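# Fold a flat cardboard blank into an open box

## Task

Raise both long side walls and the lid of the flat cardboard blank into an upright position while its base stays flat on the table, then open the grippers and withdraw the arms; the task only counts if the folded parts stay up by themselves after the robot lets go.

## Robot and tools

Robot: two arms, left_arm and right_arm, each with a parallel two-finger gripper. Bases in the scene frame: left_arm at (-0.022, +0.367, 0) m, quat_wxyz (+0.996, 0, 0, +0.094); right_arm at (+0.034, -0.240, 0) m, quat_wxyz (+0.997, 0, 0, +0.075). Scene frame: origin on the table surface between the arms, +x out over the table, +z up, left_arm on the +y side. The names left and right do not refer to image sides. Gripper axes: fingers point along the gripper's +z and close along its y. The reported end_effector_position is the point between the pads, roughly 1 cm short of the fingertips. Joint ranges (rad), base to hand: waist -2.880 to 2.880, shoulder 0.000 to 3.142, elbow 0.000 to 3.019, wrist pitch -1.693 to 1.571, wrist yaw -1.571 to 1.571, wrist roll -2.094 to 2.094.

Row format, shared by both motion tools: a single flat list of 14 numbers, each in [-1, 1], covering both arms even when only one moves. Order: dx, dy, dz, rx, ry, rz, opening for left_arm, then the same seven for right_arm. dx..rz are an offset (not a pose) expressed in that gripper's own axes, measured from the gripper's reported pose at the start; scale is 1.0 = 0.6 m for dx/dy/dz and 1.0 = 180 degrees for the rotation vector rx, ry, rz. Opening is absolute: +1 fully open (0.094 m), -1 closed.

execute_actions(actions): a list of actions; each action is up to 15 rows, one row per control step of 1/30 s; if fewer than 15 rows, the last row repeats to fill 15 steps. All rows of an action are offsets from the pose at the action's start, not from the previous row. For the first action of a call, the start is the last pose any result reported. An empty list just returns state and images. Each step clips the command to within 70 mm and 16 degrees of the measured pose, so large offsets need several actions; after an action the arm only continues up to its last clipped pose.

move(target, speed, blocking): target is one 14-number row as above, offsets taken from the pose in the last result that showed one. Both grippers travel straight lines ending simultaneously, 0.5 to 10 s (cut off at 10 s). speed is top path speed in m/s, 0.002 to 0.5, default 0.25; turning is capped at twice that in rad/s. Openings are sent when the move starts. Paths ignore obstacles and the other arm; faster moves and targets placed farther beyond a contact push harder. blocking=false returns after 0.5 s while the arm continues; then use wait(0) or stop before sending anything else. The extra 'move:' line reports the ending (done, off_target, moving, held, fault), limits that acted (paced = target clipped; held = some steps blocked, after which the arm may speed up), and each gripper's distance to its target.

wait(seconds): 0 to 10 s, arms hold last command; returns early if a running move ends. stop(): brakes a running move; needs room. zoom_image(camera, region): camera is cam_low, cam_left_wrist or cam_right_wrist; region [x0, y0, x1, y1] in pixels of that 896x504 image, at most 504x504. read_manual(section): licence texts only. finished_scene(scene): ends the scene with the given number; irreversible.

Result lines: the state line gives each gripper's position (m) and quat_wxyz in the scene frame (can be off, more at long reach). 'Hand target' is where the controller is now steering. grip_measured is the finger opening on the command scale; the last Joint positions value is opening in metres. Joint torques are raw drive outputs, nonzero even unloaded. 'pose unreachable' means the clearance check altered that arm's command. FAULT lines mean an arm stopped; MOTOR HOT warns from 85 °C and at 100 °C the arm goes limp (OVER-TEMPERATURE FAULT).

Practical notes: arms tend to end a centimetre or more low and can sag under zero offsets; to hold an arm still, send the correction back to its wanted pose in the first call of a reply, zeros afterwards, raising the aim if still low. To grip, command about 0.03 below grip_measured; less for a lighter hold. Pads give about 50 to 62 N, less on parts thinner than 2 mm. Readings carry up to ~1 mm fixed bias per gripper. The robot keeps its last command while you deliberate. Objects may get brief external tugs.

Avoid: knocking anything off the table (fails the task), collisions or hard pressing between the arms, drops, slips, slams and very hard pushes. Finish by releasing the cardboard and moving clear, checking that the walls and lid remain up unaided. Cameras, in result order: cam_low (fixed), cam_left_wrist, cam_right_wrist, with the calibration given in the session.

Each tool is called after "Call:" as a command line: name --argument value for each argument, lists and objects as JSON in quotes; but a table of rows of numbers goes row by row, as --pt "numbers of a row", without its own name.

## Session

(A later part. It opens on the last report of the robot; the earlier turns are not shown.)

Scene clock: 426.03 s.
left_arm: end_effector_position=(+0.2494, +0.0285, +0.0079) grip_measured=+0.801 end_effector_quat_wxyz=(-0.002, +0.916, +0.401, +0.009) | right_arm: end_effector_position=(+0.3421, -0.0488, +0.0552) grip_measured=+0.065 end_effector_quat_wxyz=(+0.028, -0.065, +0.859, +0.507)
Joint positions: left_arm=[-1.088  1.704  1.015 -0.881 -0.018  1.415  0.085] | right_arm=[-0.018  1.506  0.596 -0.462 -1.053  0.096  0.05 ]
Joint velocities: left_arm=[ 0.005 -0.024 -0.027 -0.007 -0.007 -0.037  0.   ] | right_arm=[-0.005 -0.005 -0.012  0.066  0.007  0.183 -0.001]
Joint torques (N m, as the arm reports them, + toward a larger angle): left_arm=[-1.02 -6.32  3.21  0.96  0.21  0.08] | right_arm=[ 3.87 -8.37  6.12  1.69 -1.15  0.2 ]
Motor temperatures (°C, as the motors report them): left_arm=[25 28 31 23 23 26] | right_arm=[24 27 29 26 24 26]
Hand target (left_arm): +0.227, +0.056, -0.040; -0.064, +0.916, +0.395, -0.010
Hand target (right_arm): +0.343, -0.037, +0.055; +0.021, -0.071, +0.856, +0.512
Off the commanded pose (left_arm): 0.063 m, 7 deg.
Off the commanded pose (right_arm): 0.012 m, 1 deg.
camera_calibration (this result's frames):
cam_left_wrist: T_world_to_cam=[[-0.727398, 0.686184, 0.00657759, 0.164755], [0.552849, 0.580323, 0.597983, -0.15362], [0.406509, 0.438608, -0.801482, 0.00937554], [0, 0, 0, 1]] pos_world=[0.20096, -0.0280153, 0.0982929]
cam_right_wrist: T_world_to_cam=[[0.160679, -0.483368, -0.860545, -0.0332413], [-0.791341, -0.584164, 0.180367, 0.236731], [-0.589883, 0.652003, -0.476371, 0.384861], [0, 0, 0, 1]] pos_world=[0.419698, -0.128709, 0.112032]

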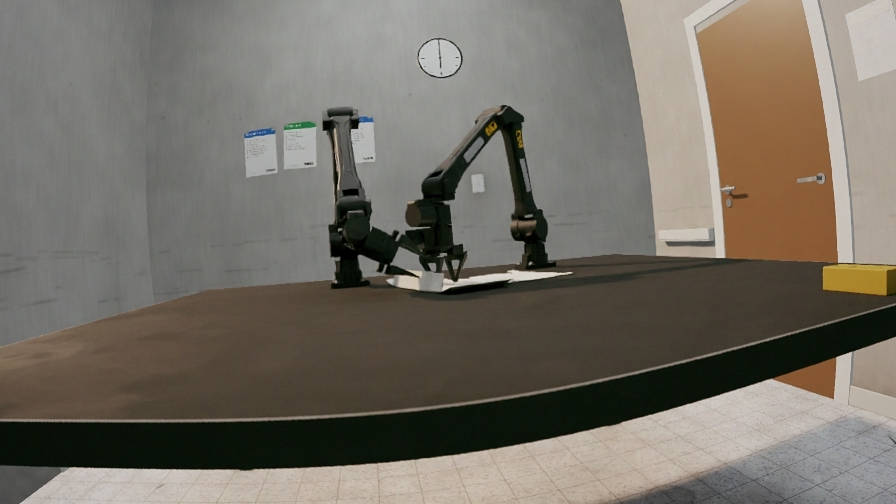

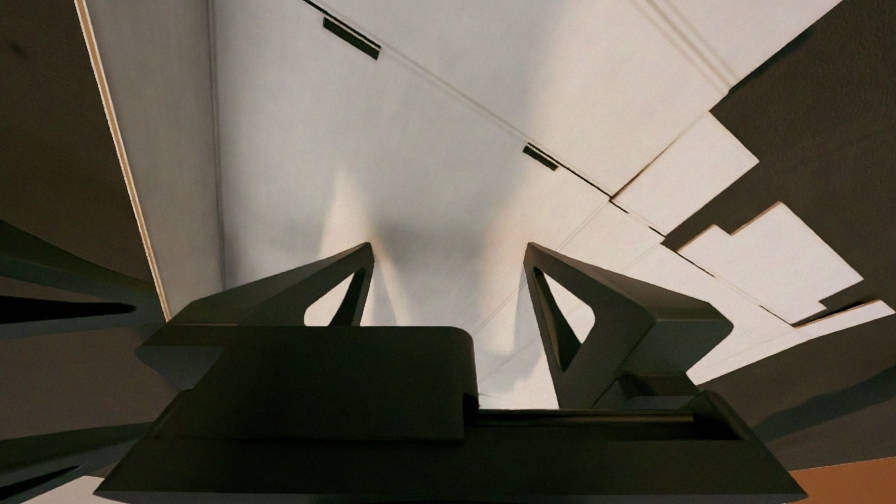

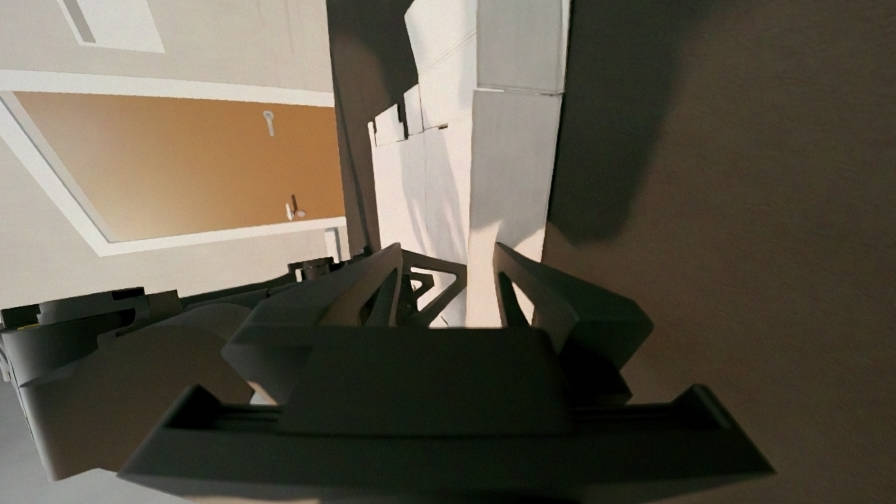

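Call:
execute_actions --actions '[[[0.004,-0.052,0.092,0.041,0.004,0,0.8,0,0.003,0.005,0,0,0,0.064],[0.004,-0.052,0.092,0.041,0.004,0,0.8,0.002,-0.002,-0.006,0,0,0,0.064],[0.004,-0.052,0.092,0.041,0.004,0,0.8,0.005,-0.007,-0.017,0,0,0,0.064],[0.004,-0.052,0.092,0.041,0.004,0,0.8,0.008,-0.012,-0.028,0,0,0,0.064],[0.004,-0.052,0.092,0.041,0.004,0,0.8,0.012,-0.017,-0.039,0,0,0,0.064],[0.004,-0.052,0.092,0.041,0.004,0,0.8,0.015,-0.022,-0.050,0,0,0,0.064],[0.004,-0.052,0.092,0.041,0.004,0,0.8,0.018,-0.027,-0.060,0,0,0,0.064],[0.004,-0.052,0.092,0.041,0.004,0,0.8,0.021,-0.032,-0.071,0,0,0,0.064],[0.004,-0.052,0.092,0.041,0.004,0,0.8,0.025,-0.037,-0.082,0,0,0,0.064],[0.004,-0.052,0.092,0.041,0.004,0,0.8,0.028,-0.0422,-0.0925,0,0,0,0.064]]]'

Call:
wait --seconds 0

Scene clock: 498.77 s.
left_arm: end_effector_position=(+0.2494, +0.0285, +0.0079) grip_measured=+0.801 end_effector_quat_wxyz=(-0.002, +0.916, +0.402, +0.009) | right_arm: end_effector_position=(+0.3243, -0.1117, +0.0541) grip_measured=+0.065 end_effector_quat_wxyz=(+0.017, -0.024, +0.862, +0.506)
Joint positions: left_arm=[-1.088  1.704  1.015 -0.881 -0.018  1.413  0.085] | right_arm=[-0.224  1.506  0.596 -0.782 -1.058 -0.201  0.05 ]
Joint velocities: left_arm=[-0.005  0.005 -0.007 -0.022 -0.022 -0.051  0.   ] | right_arm=[-0.015 -0.005 -0.002 -0.364 -0.022 -0.579  0.   ]
Joint torques (N m, as the arm reports them, + toward a larger angle): left_arm=[-1.17 -6.27  3.13  0.84  0.24  0.01] | right_arm=[ 1.99 -7.95  7.29  0.21 -0.75 -0.06]
Motor temperatures (°C, as the motors report them): left_arm=[25 28 30 23 23 26] | right_arm=[24 27 29 26 24 26]
Hand target (left_arm): +0.227, +0.055, -0.040; -0.064, +0.914, +0.401, -0.010
Hand target (right_arm): +0.329, -0.110, +0.058; +0.030, -0.062, +0.859, +0.507
Off the commanded pose (left_arm): 0.063 m, 7 deg.
Off the commanded pose (right_arm): 0.007 m, 5 deg.
camera_calibration (this result's frames):
cam_left_wrist: T_world_to_cam=[[-0.728444, 0.685074, 0.00655057, 0.165048], [0.551954, 0.581179, 0.597979, -0.153421], [0.405853, 0.43921, -0.801485, 0.00952216], [0, 0, 0, 1]] pos_world=[0.201045, -0.0280872, 0.0982934]
cam_right_wrist: T_world_to_cam=[[0.0794453, -0.492597, -0.866624, -0.0360835], [-0.812263, -0.535954, 0.230179, 0.195618], [-0.577856, 0.685639, -0.442697, 0.412833], [0, 0, 0, 1]] pos_world=[0.400318, -0.195987, 0.106462]

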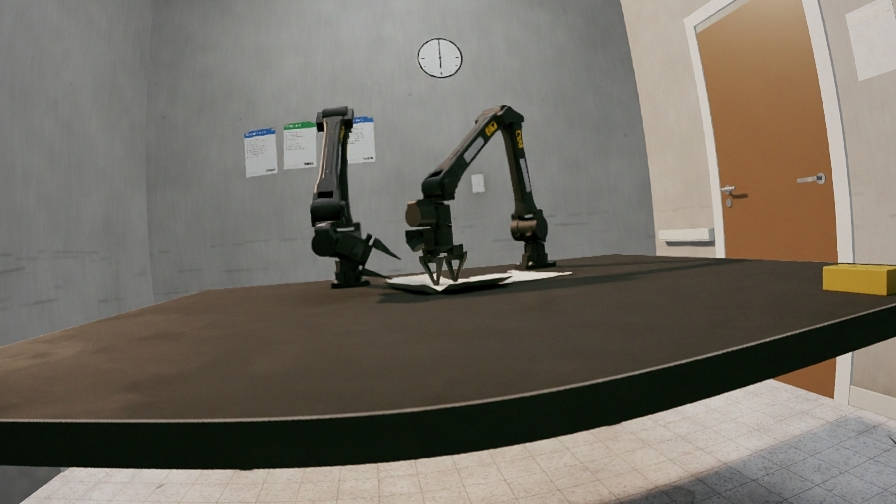

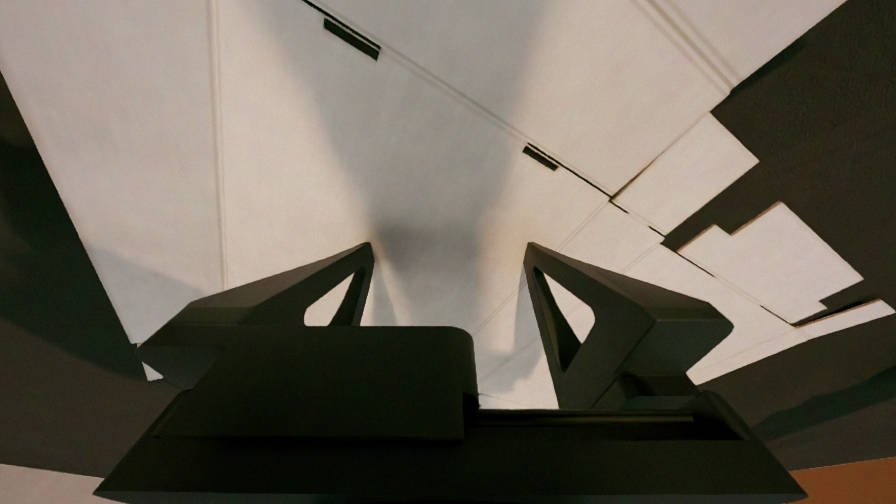

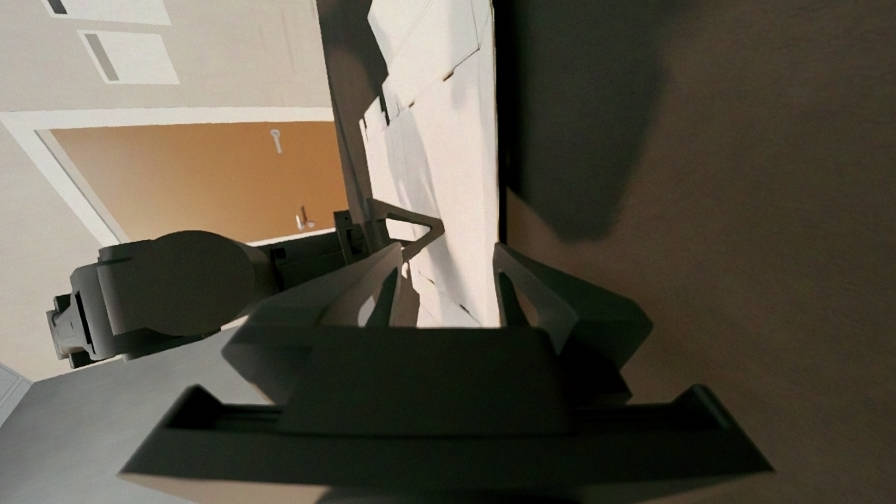

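Scene clock: 498.77 s.
left_arm: end_effector_position=(+0.2494, +0.0285, +0.0079) grip_measured=+0.801 end_effector_quat_wxyz=(-0.002, +0.916, +0.402, +0.009) | right_arm: end_effector_position=(+0.3243, -0.1117, +0.0541) grip_measured=+0.065 end_effector_quat_wxyz=(+0.017, -0.024, +0.862, +0.506)
Joint positions: left_arm=[-1.088  1.704  1.015 -0.881 -0.018  1.413  0.085] | right_arm=[-0.224  1.506  0.596 -0.782 -1.058 -0.201  0.05 ]
Joint velocities: left_arm=[-0.005  0.005 -0.007 -0.022 -0.022 -0.051  0.   ] | right_arm=[-0.015 -0.005 -0.002 -0.364 -0.022 -0.579  0.   ]
Joint torques (N m, as the arm reports them, + toward a larger angle): left_arm=[-1.17 -6.27  3.13  0.84  0.24  0.01] | right_arm=[ 1.99 -7.95  7.29  0.21 -0.75 -0.06]
Motor temperatures (°C, as the motors report them): left_arm=[25 28 30 23 23 26] | right_arm=[24 27 29 26 24 26]
Hand target (left_arm): +0.227, +0.055, -0.040; -0.064, +0.914, +0.401, -0.010
Hand target (right_arm): +0.329, -0.110, +0.058; +0.030, -0.062, +0.859, +0.507
Off the commanded pose (left_arm): 0.063 m, 7 deg.
Off the commanded pose (right_arm): 0.007 m, 5 deg.
camera_calibration (this result's frames):
cam_left_wrist: T_world_to_cam=[[-0.728444, 0.685074, 0.00655057, 0.165048], [0.551954, 0.581179, 0.597979, -0.153421], [0.405853, 0.43921, -0.801485, 0.00952216], [0, 0, 0, 1]] pos_world=[0.201045, -0.0280872, 0.0982934]
cam_right_wrist: T_world_to_cam=[[0.0794453, -0.492597, -0.866624, -0.0360835], [-0.812263, -0.535954, 0.230179, 0.195618], [-0.577856, 0.685639, -0.442697, 0.412833], [0, 0, 0, 1]] pos_world=[0.400318, -0.195987, 0.106462]

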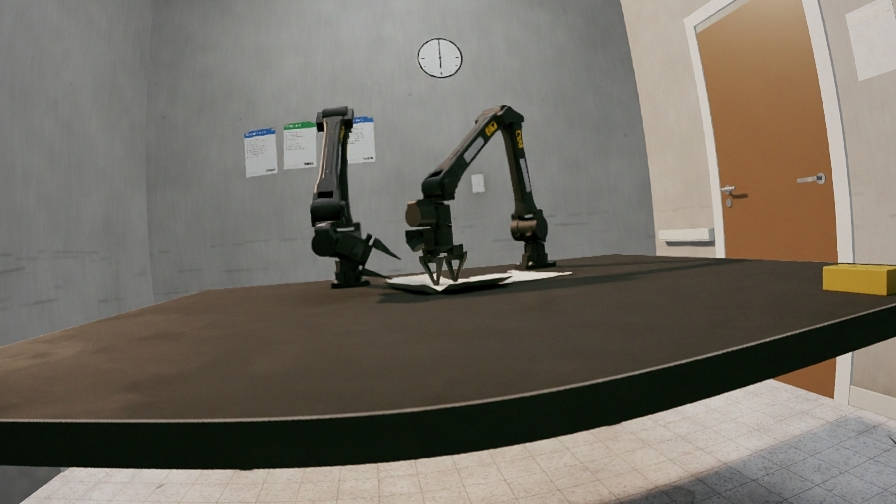

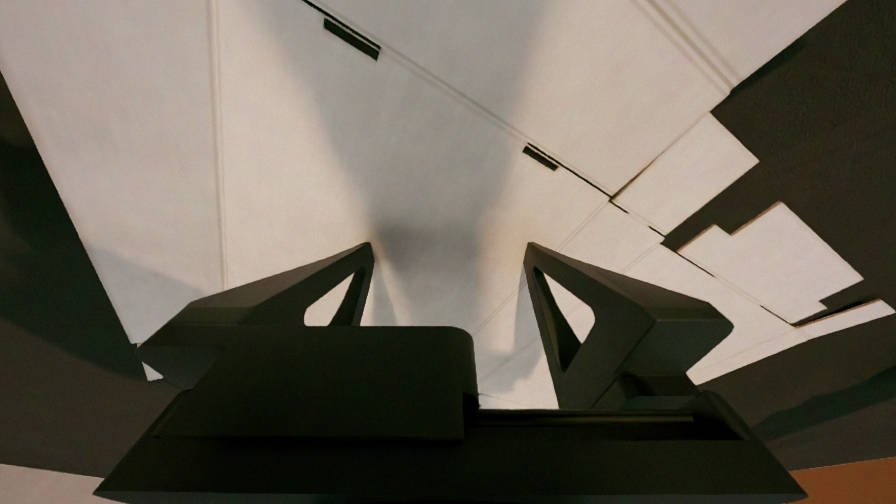

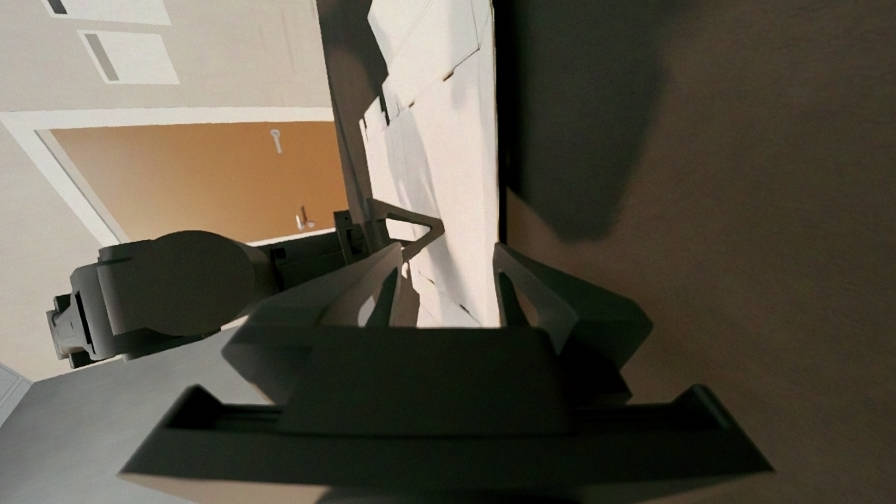

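Call:
execute_actions --actions '[]'

Scene clock: 515.10 s.
left_arm: end_effector_position=(+0.2494, +0.0285, +0.0079) grip_measured=+0.801 end_effector_quat_wxyz=(-0.002, +0.916, +0.402, +0.009) | right_arm: end_effector_position=(+0.3205, -0.1113, +0.0546) grip_measured=+0.065 end_effector_quat_wxyz=(+0.027, -0.053, +0.860, +0.507)
Joint positions: left_arm=[-1.088  1.704  1.015 -0.881 -0.018  1.413  0.085] | right_arm=[-0.223  1.506  0.596 -0.806 -1.058 -0.281  0.05 ]
Joint velocities: left_arm=[ 0.015 -0.005  0.007 -0.002  0.022 -0.022 -0.001] | right_arm=[-0.005 -0.005  0.012  0.012 -0.022  0.037 -0.001]
Joint torques (N m, as the arm reports them, + toward a larger angle): left_arm=[-0.76 -6.2   3.19  0.91  0.24 -0.02] | right_arm=[ 1.91 -7.89  7.23  0.   -0.78 -0.06]
Motor temperatures (°C, as the motors report them): left_arm=[25 28 30 23 23 26] | right_arm=[24 27 29 26 24 26]
Hand target (left_arm): +0.227, +0.055, -0.040; -0.064, +0.914, +0.401, -0.010
Hand target (right_arm): +0.329, -0.110, +0.058; +0.030, -0.062, +0.859, +0.507
Off the commanded pose (left_arm): 0.063 m, 7 deg.
Off the commanded pose (right_arm): 0.010 m, 1 deg.
camera_calibration (this result's frames):
cam_left_wrist: T_world_to_cam=[[-0.728444, 0.685074, 0.00655057, 0.165048], [0.551954, 0.581179, 0.597979, -0.153421], [0.405853, 0.43921, -0.801485, 0.00952216], [0, 0, 0, 1]] pos_world=[0.201045, -0.0280872, 0.0982934]
cam_right_wrist: T_world_to_cam=[[0.138473, -0.486746, -0.862499, -0.0536557], [-0.800391, -0.567903, 0.19199, 0.187385], [-0.583266, 0.663751, -0.468226, 0.411318], [0, 0, 0, 1]] pos_world=[0.397319, -0.192713, 0.110336]

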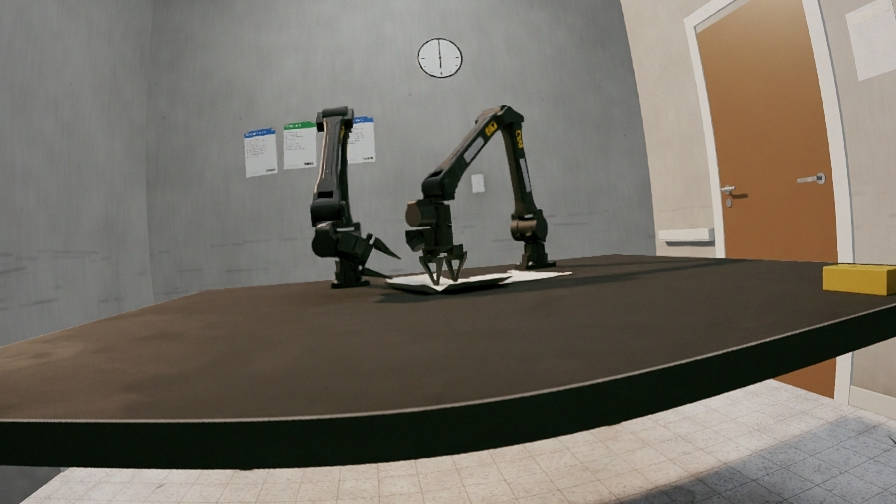

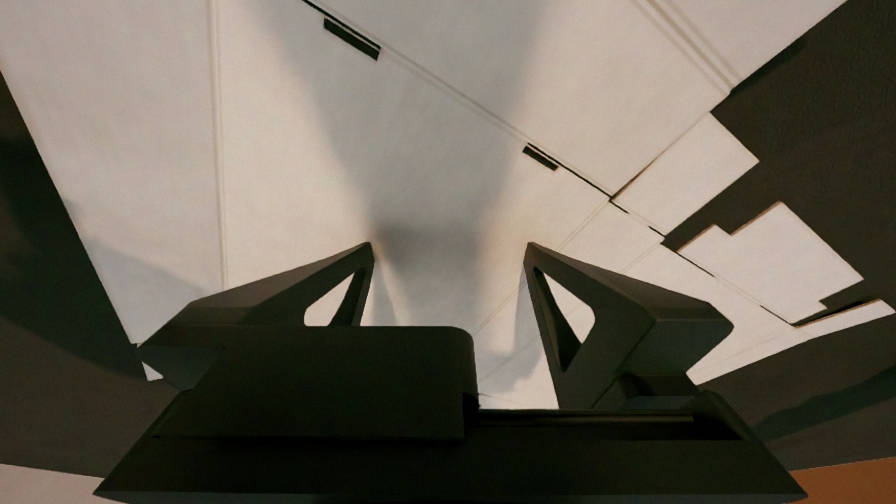

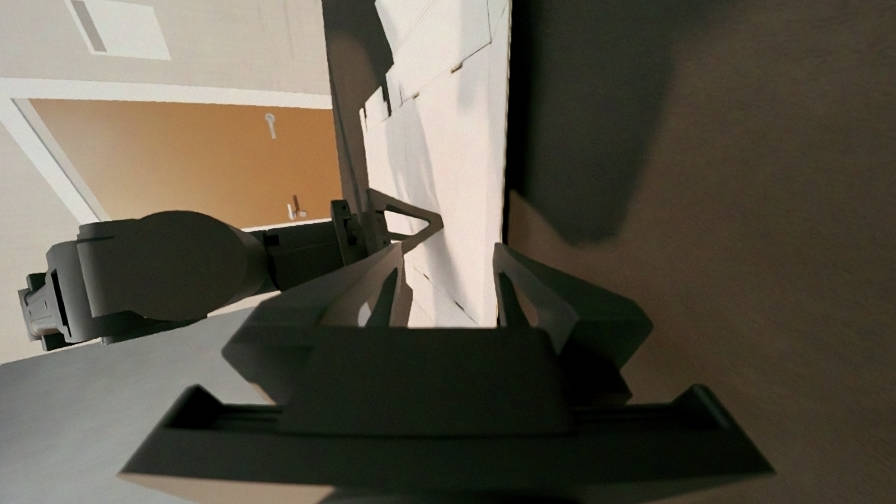

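Call:
execute_actions --actions '[[[0.004,-0.052,0.092,0.041,0.004,0,0.8,0.002,-0.004,-0.004,0.004,0.004,0.001,-0.3],[0.004,-0.052,0.092,0.041,0.004,0,0.8,0.004,-0.008,-0.008,0.008,0.009,0.002,-0.6],[0.004,-0.052,0.092,0.041,0.004,0,0.8,0.006,-0.013,-0.012,0.013,0.014,0.003,-1],[0.004,-0.052,0.092,0.041,0.004,0,0.8,0.008,-0.018,-0.016,0.017,0.019,0.004,-1],[0.004,-0.052,0.092,0.041,0.004,0,0.8,0.010,-0.023,-0.020,0.022,0.024,0.005,-1],[0.004,-0.052,0.092,0.041,0.004,0,0.8,0.012,-0.028,-0.023,0.026,0.029,0.006,-1],[0.004,-0.052,0.092,0.041,0.004,0,0.8,0.013,-0.033,-0.026,0.031,0.034,0.007,-1],[0.004,-0.052,0.092,0.041,0.004,0,0.8,0.015,-0.038,-0.028,0.035,0.038,0.008,-1],[0.004,-0.052,0.092,0.041,0.004,0,0.8,0.017,-0.043,-0.029,0.039,0.043,0.009,-1],[0.004,-0.052,0.092,0.041,0.004,0,0.8,0.018,-0.047,-0.029,0.042,0.046,0.01,-1],[0.004,-0.052,0.092,0.041,0.004,0,0.8,0.019,-0.050,-0.028,0.044,0.048,0.01,-1],[0.004,-0.052,0.092,0.041,0.004,0,0.8,0.020,-0.052,-0.0275,0.044,0.048,0.01,-1]]]'

Call:
execute_actions --actions '[]'

Scene clock: 571.33 s.
left_arm: end_effector_position=(+0.2494, +0.0285, +0.0079) grip_measured=+0.801 end_effector_quat_wxyz=(-0.002, +0.916, +0.402, +0.009) | right_arm: end_effector_position=(+0.2997, -0.1387, +0.0307) grip_measured=-0.989 end_effector_quat_wxyz=(-0.051, -0.062, +0.894, +0.441)
Joint positions: left_arm=[-1.088  1.704  1.015 -0.881 -0.018  1.413  0.085] | right_arm=[-0.262  1.572  0.646 -1.012 -0.865 -0.422  0.001]
Joint velocities: left_arm=[ 0.005  0.005 -0.022 -0.027  0.022 -0.081  0.001] | right_arm=[-0.015  0.054  0.032 -0.022  0.022 -0.154 -0.001]
Joint torques (N m, as the arm reports them, + toward a larger angle): left_arm=[-1.09 -6.63  3.22  0.85  0.24  0.  ] | right_arm=[ 1.25 -8.57  7.21 -0.4  -0.53 -0.06]
Motor temperatures (°C, as the motors report them): left_arm=[25 28 30 23 24 26] | right_arm=[24 26 30 26 24 26]
Hand target (left_arm): +0.227, +0.055, -0.040; -0.064, +0.914, +0.401, -0.010
Hand target (right_arm): +0.312, -0.141, +0.035; -0.042, -0.076, +0.893, +0.441
Off the commanded pose (left_arm): 0.063 m, 7 deg.
Off the commanded pose (right_arm): 0.013 m, 2 deg.
camera_calibration (this result's frames):
cam_left_wrist: T_world_to_cam=[[-0.728444, 0.685074, 0.00655057, 0.165048], [0.551954, 0.581179, 0.597979, -0.153421], [0.405853, 0.43921, -0.801485, 0.00952216], [0, 0, 0, 1]] pos_world=[0.201045, -0.0280872, 0.0982934]
cam_right_wrist: T_world_to_cam=[[0.0871175, -0.605981, -0.790694, -0.0880248], [-0.714613, -0.591011, 0.374211, 0.125243], [-0.694074, 0.53244, -0.48453, 0.421695], [0, 0, 0, 1]] pos_world=[0.389856, -0.203849, 0.087856]

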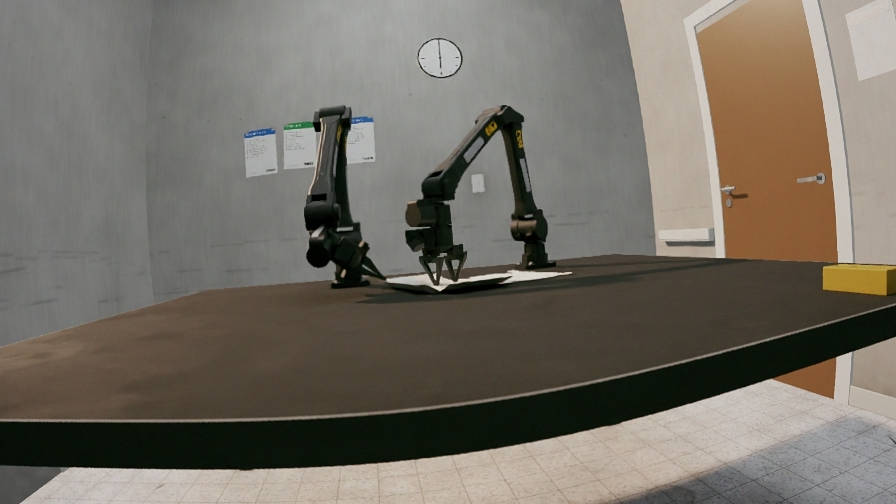

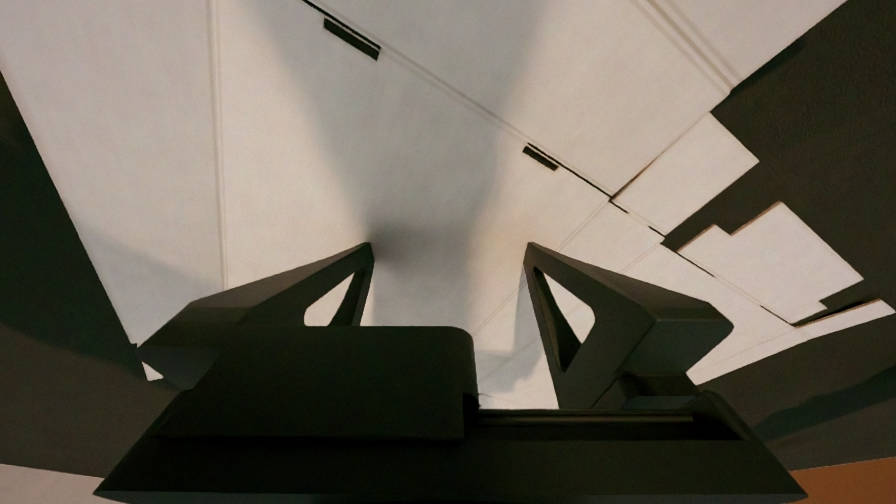

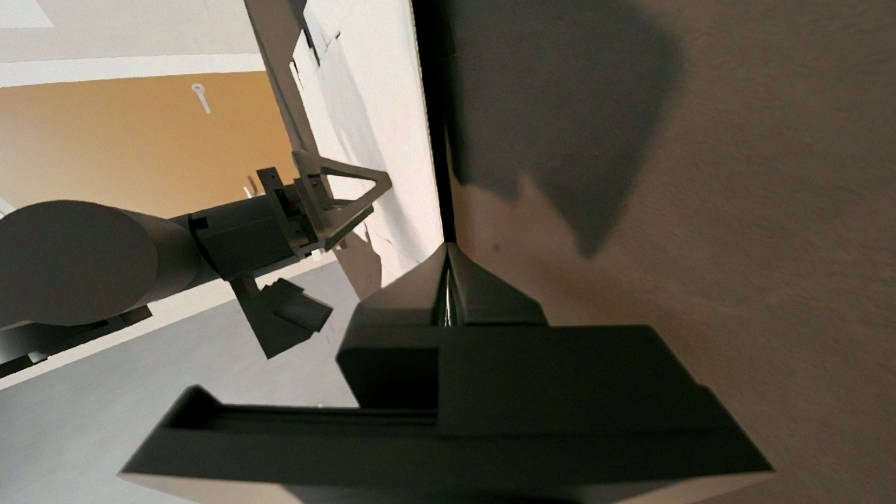

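Scene clock: 571.33 s.
left_arm: end_effector_position=(+0.2494, +0.0285, +0.0079) grip_measured=+0.801 end_effector_quat_wxyz=(-0.002, +0.916, +0.402, +0.009) | right_arm: end_effector_position=(+0.2997, -0.1387, +0.0307) grip_measured=-0.989 end_effector_quat_wxyz=(-0.051, -0.062, +0.894, +0.441)
Joint positions: left_arm=[-1.088  1.704  1.015 -0.881 -0.018  1.413  0.085] | right_arm=[-0.262  1.572  0.646 -1.012 -0.865 -0.422  0.001]
Joint velocities: left_arm=[ 0.005  0.005 -0.022 -0.027  0.022 -0.081  0.001] | right_arm=[-0.015  0.054  0.032 -0.022  0.022 -0.154 -0.001]
Joint torques (N m, as the arm reports them, + toward a larger angle): left_arm=[-1.09 -6.63  3.22  0.85  0.24  0.  ] | right_arm=[ 1.25 -8.57  7.21 -0.4  -0.53 -0.06]
Motor temperatures (°C, as the motors report them): left_arm=[25 28 30 23 24 26] | right_arm=[24 26 30 26 24 26]
Hand target (left_arm): +0.227, +0.055, -0.040; -0.064, +0.914, +0.401, -0.010
Hand target (right_arm): +0.312, -0.141, +0.035; -0.042, -0.076, +0.893, +0.441
Off the commanded pose (left_arm): 0.063 m, 7 deg.
Off the commanded pose (right_arm): 0.013 m, 2 deg.
camera_calibration (this result's frames):
cam_left_wrist: T_world_to_cam=[[-0.728444, 0.685074, 0.00655057, 0.165048], [0.551954, 0.581179, 0.597979, -0.153421], [0.405853, 0.43921, -0.801485, 0.00952216], [0, 0, 0, 1]] pos_world=[0.201045, -0.0280872, 0.0982934]
cam_right_wrist: T_world_to_cam=[[0.0871175, -0.605981, -0.790694, -0.0880248], [-0.714613, -0.591011, 0.374211, 0.125243], [-0.694074, 0.53244, -0.48453, 0.421695], [0, 0, 0, 1]] pos_world=[0.389856, -0.203849, 0.087856]

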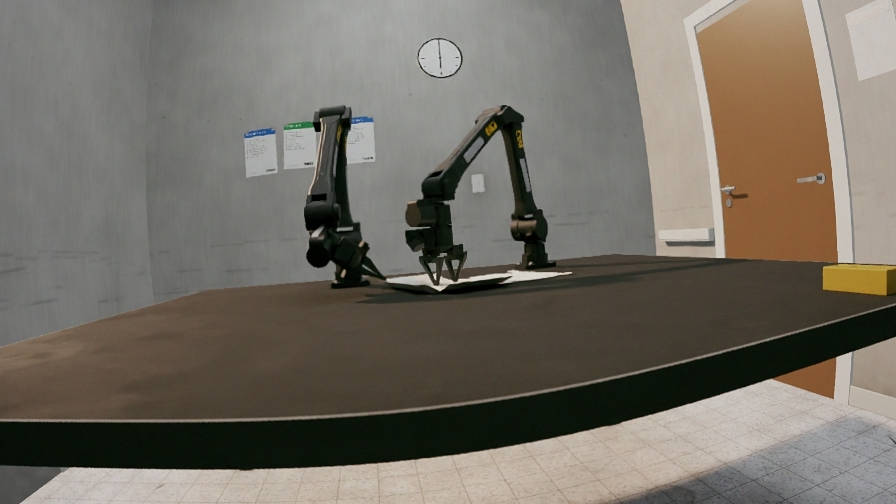

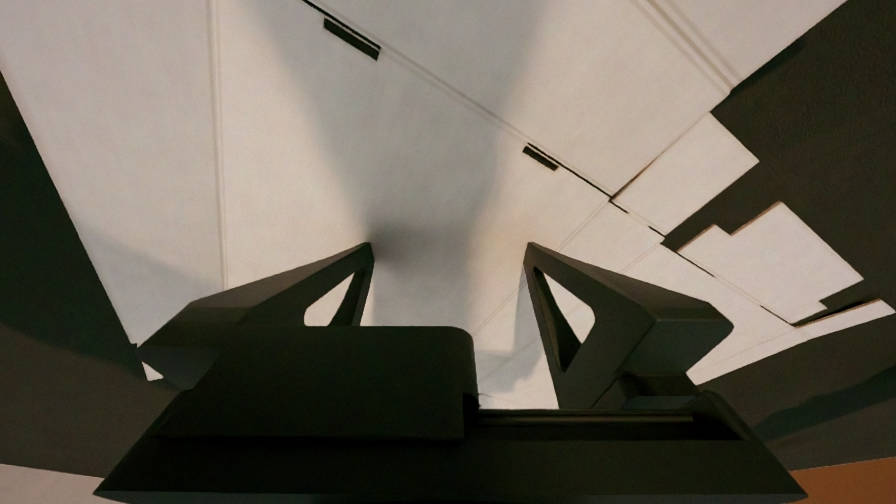

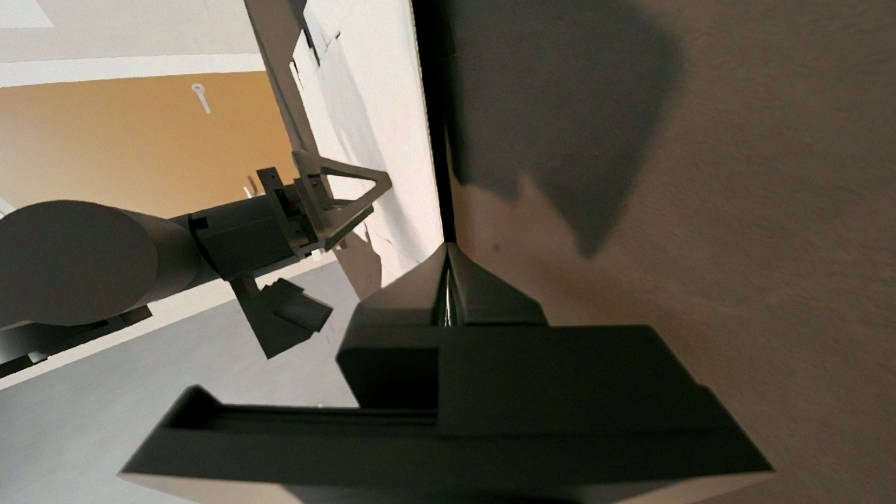

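Call:
execute_actions --actions '[[[0.004,-0.052,0.092,0.041,0.004,0,0.8,-0.020,0.001,-0.009,0,-0.001,-0.0105,-1],[0.004,-0.052,0.092,0.041,0.004,0,0.8,-0.020,-0.002,-0.007,0,-0.001,-0.0105,-1],[0.004,-0.052,0.092,0.041,0.004,0,0.8,-0.020,-0.005,-0.0045,0,-0.001,-0.0105,-1],[0.004,-0.052,0.092,0.041,0.004,0,0.8,-0.020,-0.008,-0.002,0,-0.001,-0.0105,-1],[0.004,-0.052,0.092,0.041,0.004,0,0.8,-0.020,-0.011,0.0003,0,-0.001,-0.0105,-1],[0.004,-0.052,0.092,0.041,0.004,0,0.8,-0.020,-0.014,0.0026,0,-0.001,-0.0105,-1],[0.004,-0.052,0.092,0.041,0.004,0,0.8,-0.020,-0.017,0.005,0,-0.001,-0.0105,-1],[0.004,-0.052,0.092,0.041,0.004,0,0.8,-0.020,-0.0195,0.0068,0,-0.001,-0.0105,-1],[0.004,-0.052,0.092,0.041,0.004,0,0.8,-0.020,-0.022,0.0086,0,-0.001,-0.0105,-1]]]'

Scene clock: 597.40 s.
left_arm: end_effector_position=(+0.2494, +0.0285, +0.0079) grip_measured=+0.801 end_effector_quat_wxyz=(-0.002, +0.916, +0.402, +0.009) | right_arm: end_effector_position=(+0.2990, -0.1386, +0.0173) grip_measured=-0.989 end_effector_quat_wxyz=(-0.058, -0.066, +0.892, +0.444)
Joint positions: left_arm=[-1.088  1.704  1.015 -0.881 -0.018  1.413  0.085] | right_arm=[-0.262  1.623  0.646 -0.986 -0.865 -0.441  0.001]
Joint velocities: left_arm=[-0.015 -0.005 -0.012 -0.002 -0.051 -0.051  0.001] | right_arm=[ 0.005 -0.005 -0.012 -0.012 -0.037 -0.095 -0.001]
Joint torques (N m, as the arm reports them, + toward a larger angle): left_arm=[-1.44 -6.42  3.18  0.84  0.24 -0.02] | right_arm=[ 1.24 -9.13  5.98  0.61 -0.63 -0.05]
Motor temperatures (°C, as the motors report them): left_arm=[25 28 30 23 24 26] | right_arm=[24 26 30 26 24 26]
Hand target (left_arm): +0.227, +0.055, -0.040; -0.064, +0.914, +0.401, -0.010
Hand target (right_arm): +0.312, -0.141, +0.017; -0.043, -0.076, +0.893, +0.442
Off the commanded pose (left_arm): 0.063 m, 7 deg.
Off the commanded pose (right_arm): 0.013 m, 2 deg.
camera_calibration (this result's frames):
cam_left_wrist: T_world_to_cam=[[-0.728444, 0.685074, 0.00655057, 0.165048], [0.551954, 0.581179, 0.597979, -0.153421], [0.405853, 0.43921, -0.801485, 0.00952216], [0, 0, 0, 1]] pos_world=[0.201045, -0.0280872, 0.0982934]
cam_right_wrist: T_world_to_cam=[[0.0870318, -0.600425, -0.794931, -0.0976645], [-0.704231, -0.601477, 0.377204, 0.125179], [-0.704616, 0.526987, -0.475186, 0.416854], [0, 0, 0, 1]] pos_world=[0.390377, -0.203024, 0.0732286]

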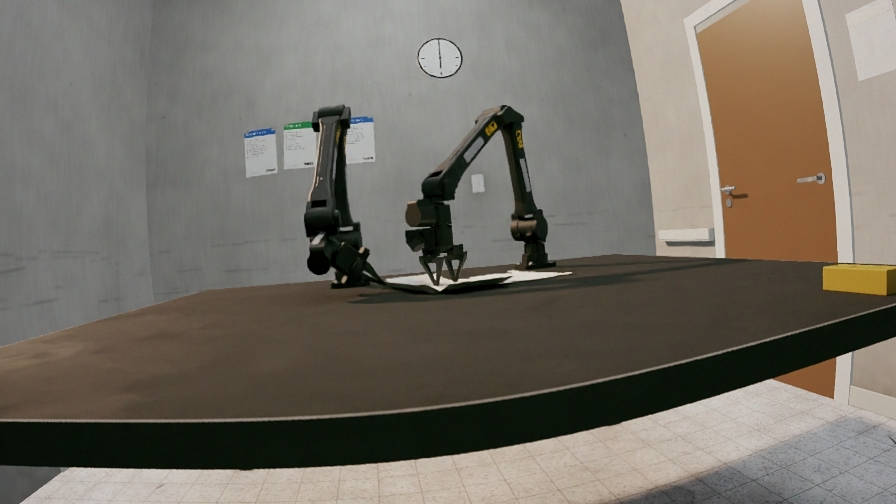

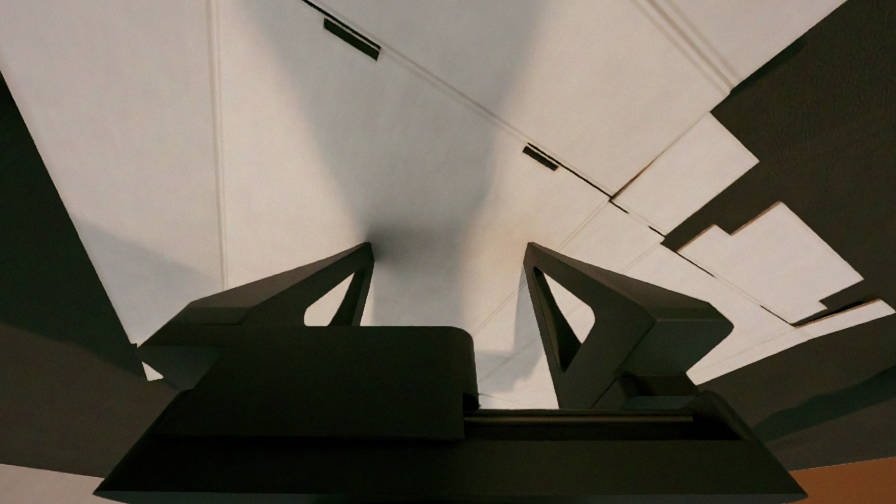

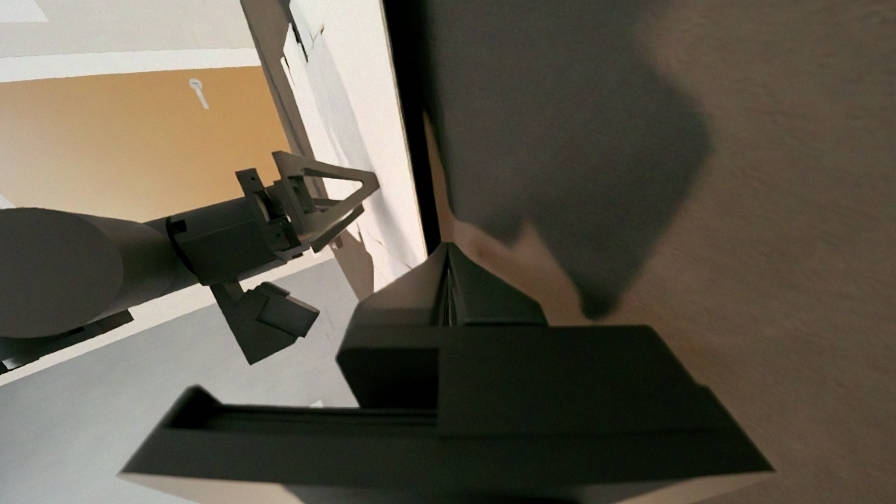

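Call:
execute_actions --actions '[[[0.004,-0.052,0.092,0.041,0.004,0,0.8,-0.021,-0.006,-0.004,0.0024,-0.0056,-0.0098,-1],[0.004,-0.052,0.092,0.041,0.004,0,0.8,-0.021,-0.009,-0.002,0.0024,-0.0056,-0.0098,-1],[0.004,-0.052,0.092,0.041,0.004,0,0.8,-0.0212,-0.0114,0,0.0024,-0.0056,-0.0098,-1],[0.004,-0.052,0.092,0.041,0.004,0,0.8,-0.0212,-0.0114,0,0.0024,-0.0056,-0.0098,-1],[0.004,-0.052,0.092,0.041,0.004,0,0.8,-0.0204,-0.0092,0.003,0.0025,-0.0036,-0.0113,-1],[0.004,-0.052,0.092,0.041,0.004,0,0.8,-0.0196,-0.0069,0.006,0.0026,-0.0016,-0.0128,-1],[0.004,-0.052,0.092,0.041,0.004,0,0.8,-0.0189,-0.0047,0.009,0.0027,0.0004,-0.0143,-1],[0.004,-0.052,0.092,0.041,0.004,0,0.8,-0.0181,-0.0024,0.012,0.0028,0.0024,-0.0158,-1],[0.004,-0.052,0.092,0.041,0.004,0,0.8,-0.0173,-0.0002,0.0152,0.003,0.0044,-0.0173,-1],[0.004,-0.052,0.092,0.041,0.004,0,0.8,-0.0165,0.0021,0.0182,0.0031,0.0064,-0.0188,-1],[0.004,-0.052,0.092,0.041,0.004,0,0.8,-0.0158,0.0043,0.0213,0.0032,0.0084,-0.0203,-1],[0.004,-0.052,0.092,0.041,0.004,0,0.8,-0.015,0.0066,0.0243,0.0033,0.0104,-0.0218,-1]]]'

Scene clock: 614.67 s.
left_arm: end_effector_position=(+0.2494, +0.0285, +0.0079) grip_measured=+0.801 end_effector_quat_wxyz=(-0.002, +0.916, +0.402, +0.009) | right_arm: end_effector_position=(+0.2952, -0.1241, +0.0134) grip_measured=-0.989 end_effector_quat_wxyz=(-0.066, -0.092, +0.890, +0.441)
Joint positions: left_arm=[-1.088  1.704  1.015 -0.881 -0.018  1.413  0.085] | right_arm=[-0.206  1.633  0.646 -0.966 -0.865 -0.441  0.001]
Joint velocities: left_arm=[-0.005 -0.005  0.012  0.012 -0.007  0.066 -0.   ] | right_arm=[ 0.122 -0.005  0.002  0.007  0.125 -0.022 -0.001]
Joint torques (N m, as the arm reports them, + toward a larger angle): left_arm=[-0.89 -6.09  3.23  0.89  0.23 -0.02] | right_arm=[ 1.06 -8.69  5.69  0.61 -0.53 -0.02]
Motor temperatures (°C, as the motors report them): left_arm=[25 28 30 23 24 26] | right_arm=[24 26 29 26 23 26]
Hand target (left_arm): +0.227, +0.055, -0.040; -0.064, +0.914, +0.401, -0.010
Hand target (right_arm): +0.305, -0.124, +0.012; -0.056, -0.104, +0.891, +0.439
Off the commanded pose (left_arm): 0.063 m, 7 deg.
Off the commanded pose (right_arm): 0.010 m, 2 deg.
camera_calibration (this result's frames):
cam_left_wrist: T_world_to_cam=[[-0.728444, 0.685074, 0.00655057, 0.165048], [0.551954, 0.581179, 0.597979, -0.153421], [0.405853, 0.43921, -0.801485, 0.00952216], [0, 0, 0, 1]] pos_world=[0.201045, -0.0280872, 0.0982934]
cam_right_wrist: T_world_to_cam=[[0.127883, -0.595073, -0.793432, -0.103146], [-0.67322, -0.639547, 0.371153, 0.118869], [-0.7283, 0.48669, -0.482402, 0.40677], [0, 0, 0, 1]] pos_world=[0.389466, -0.183328, 0.070269]

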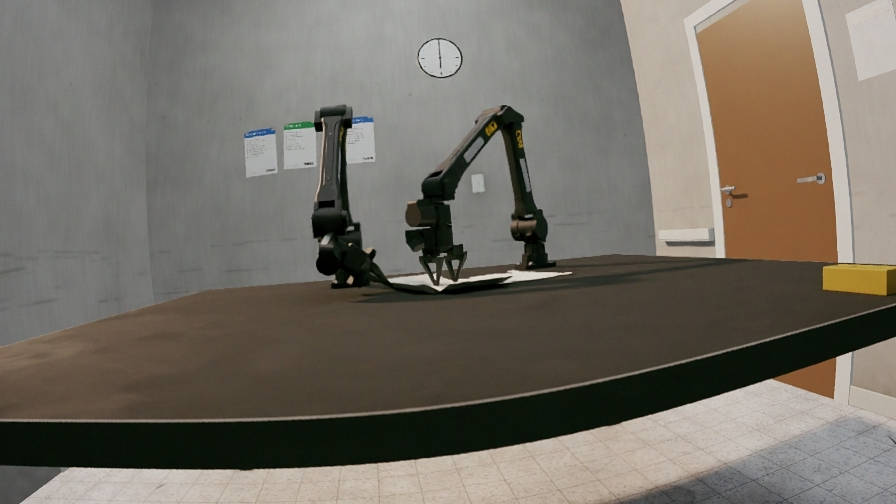

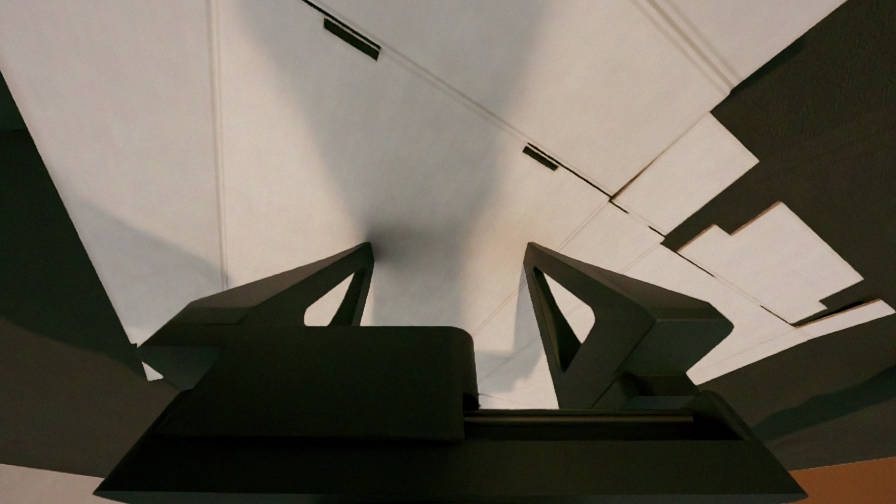

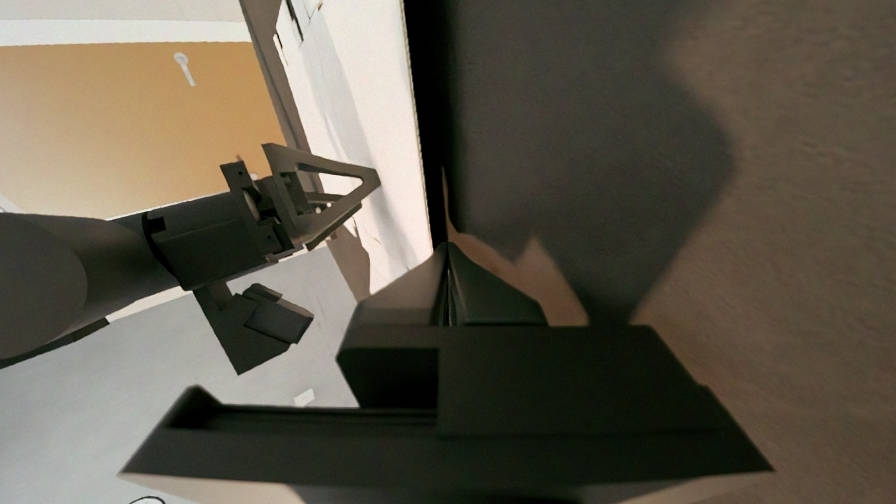

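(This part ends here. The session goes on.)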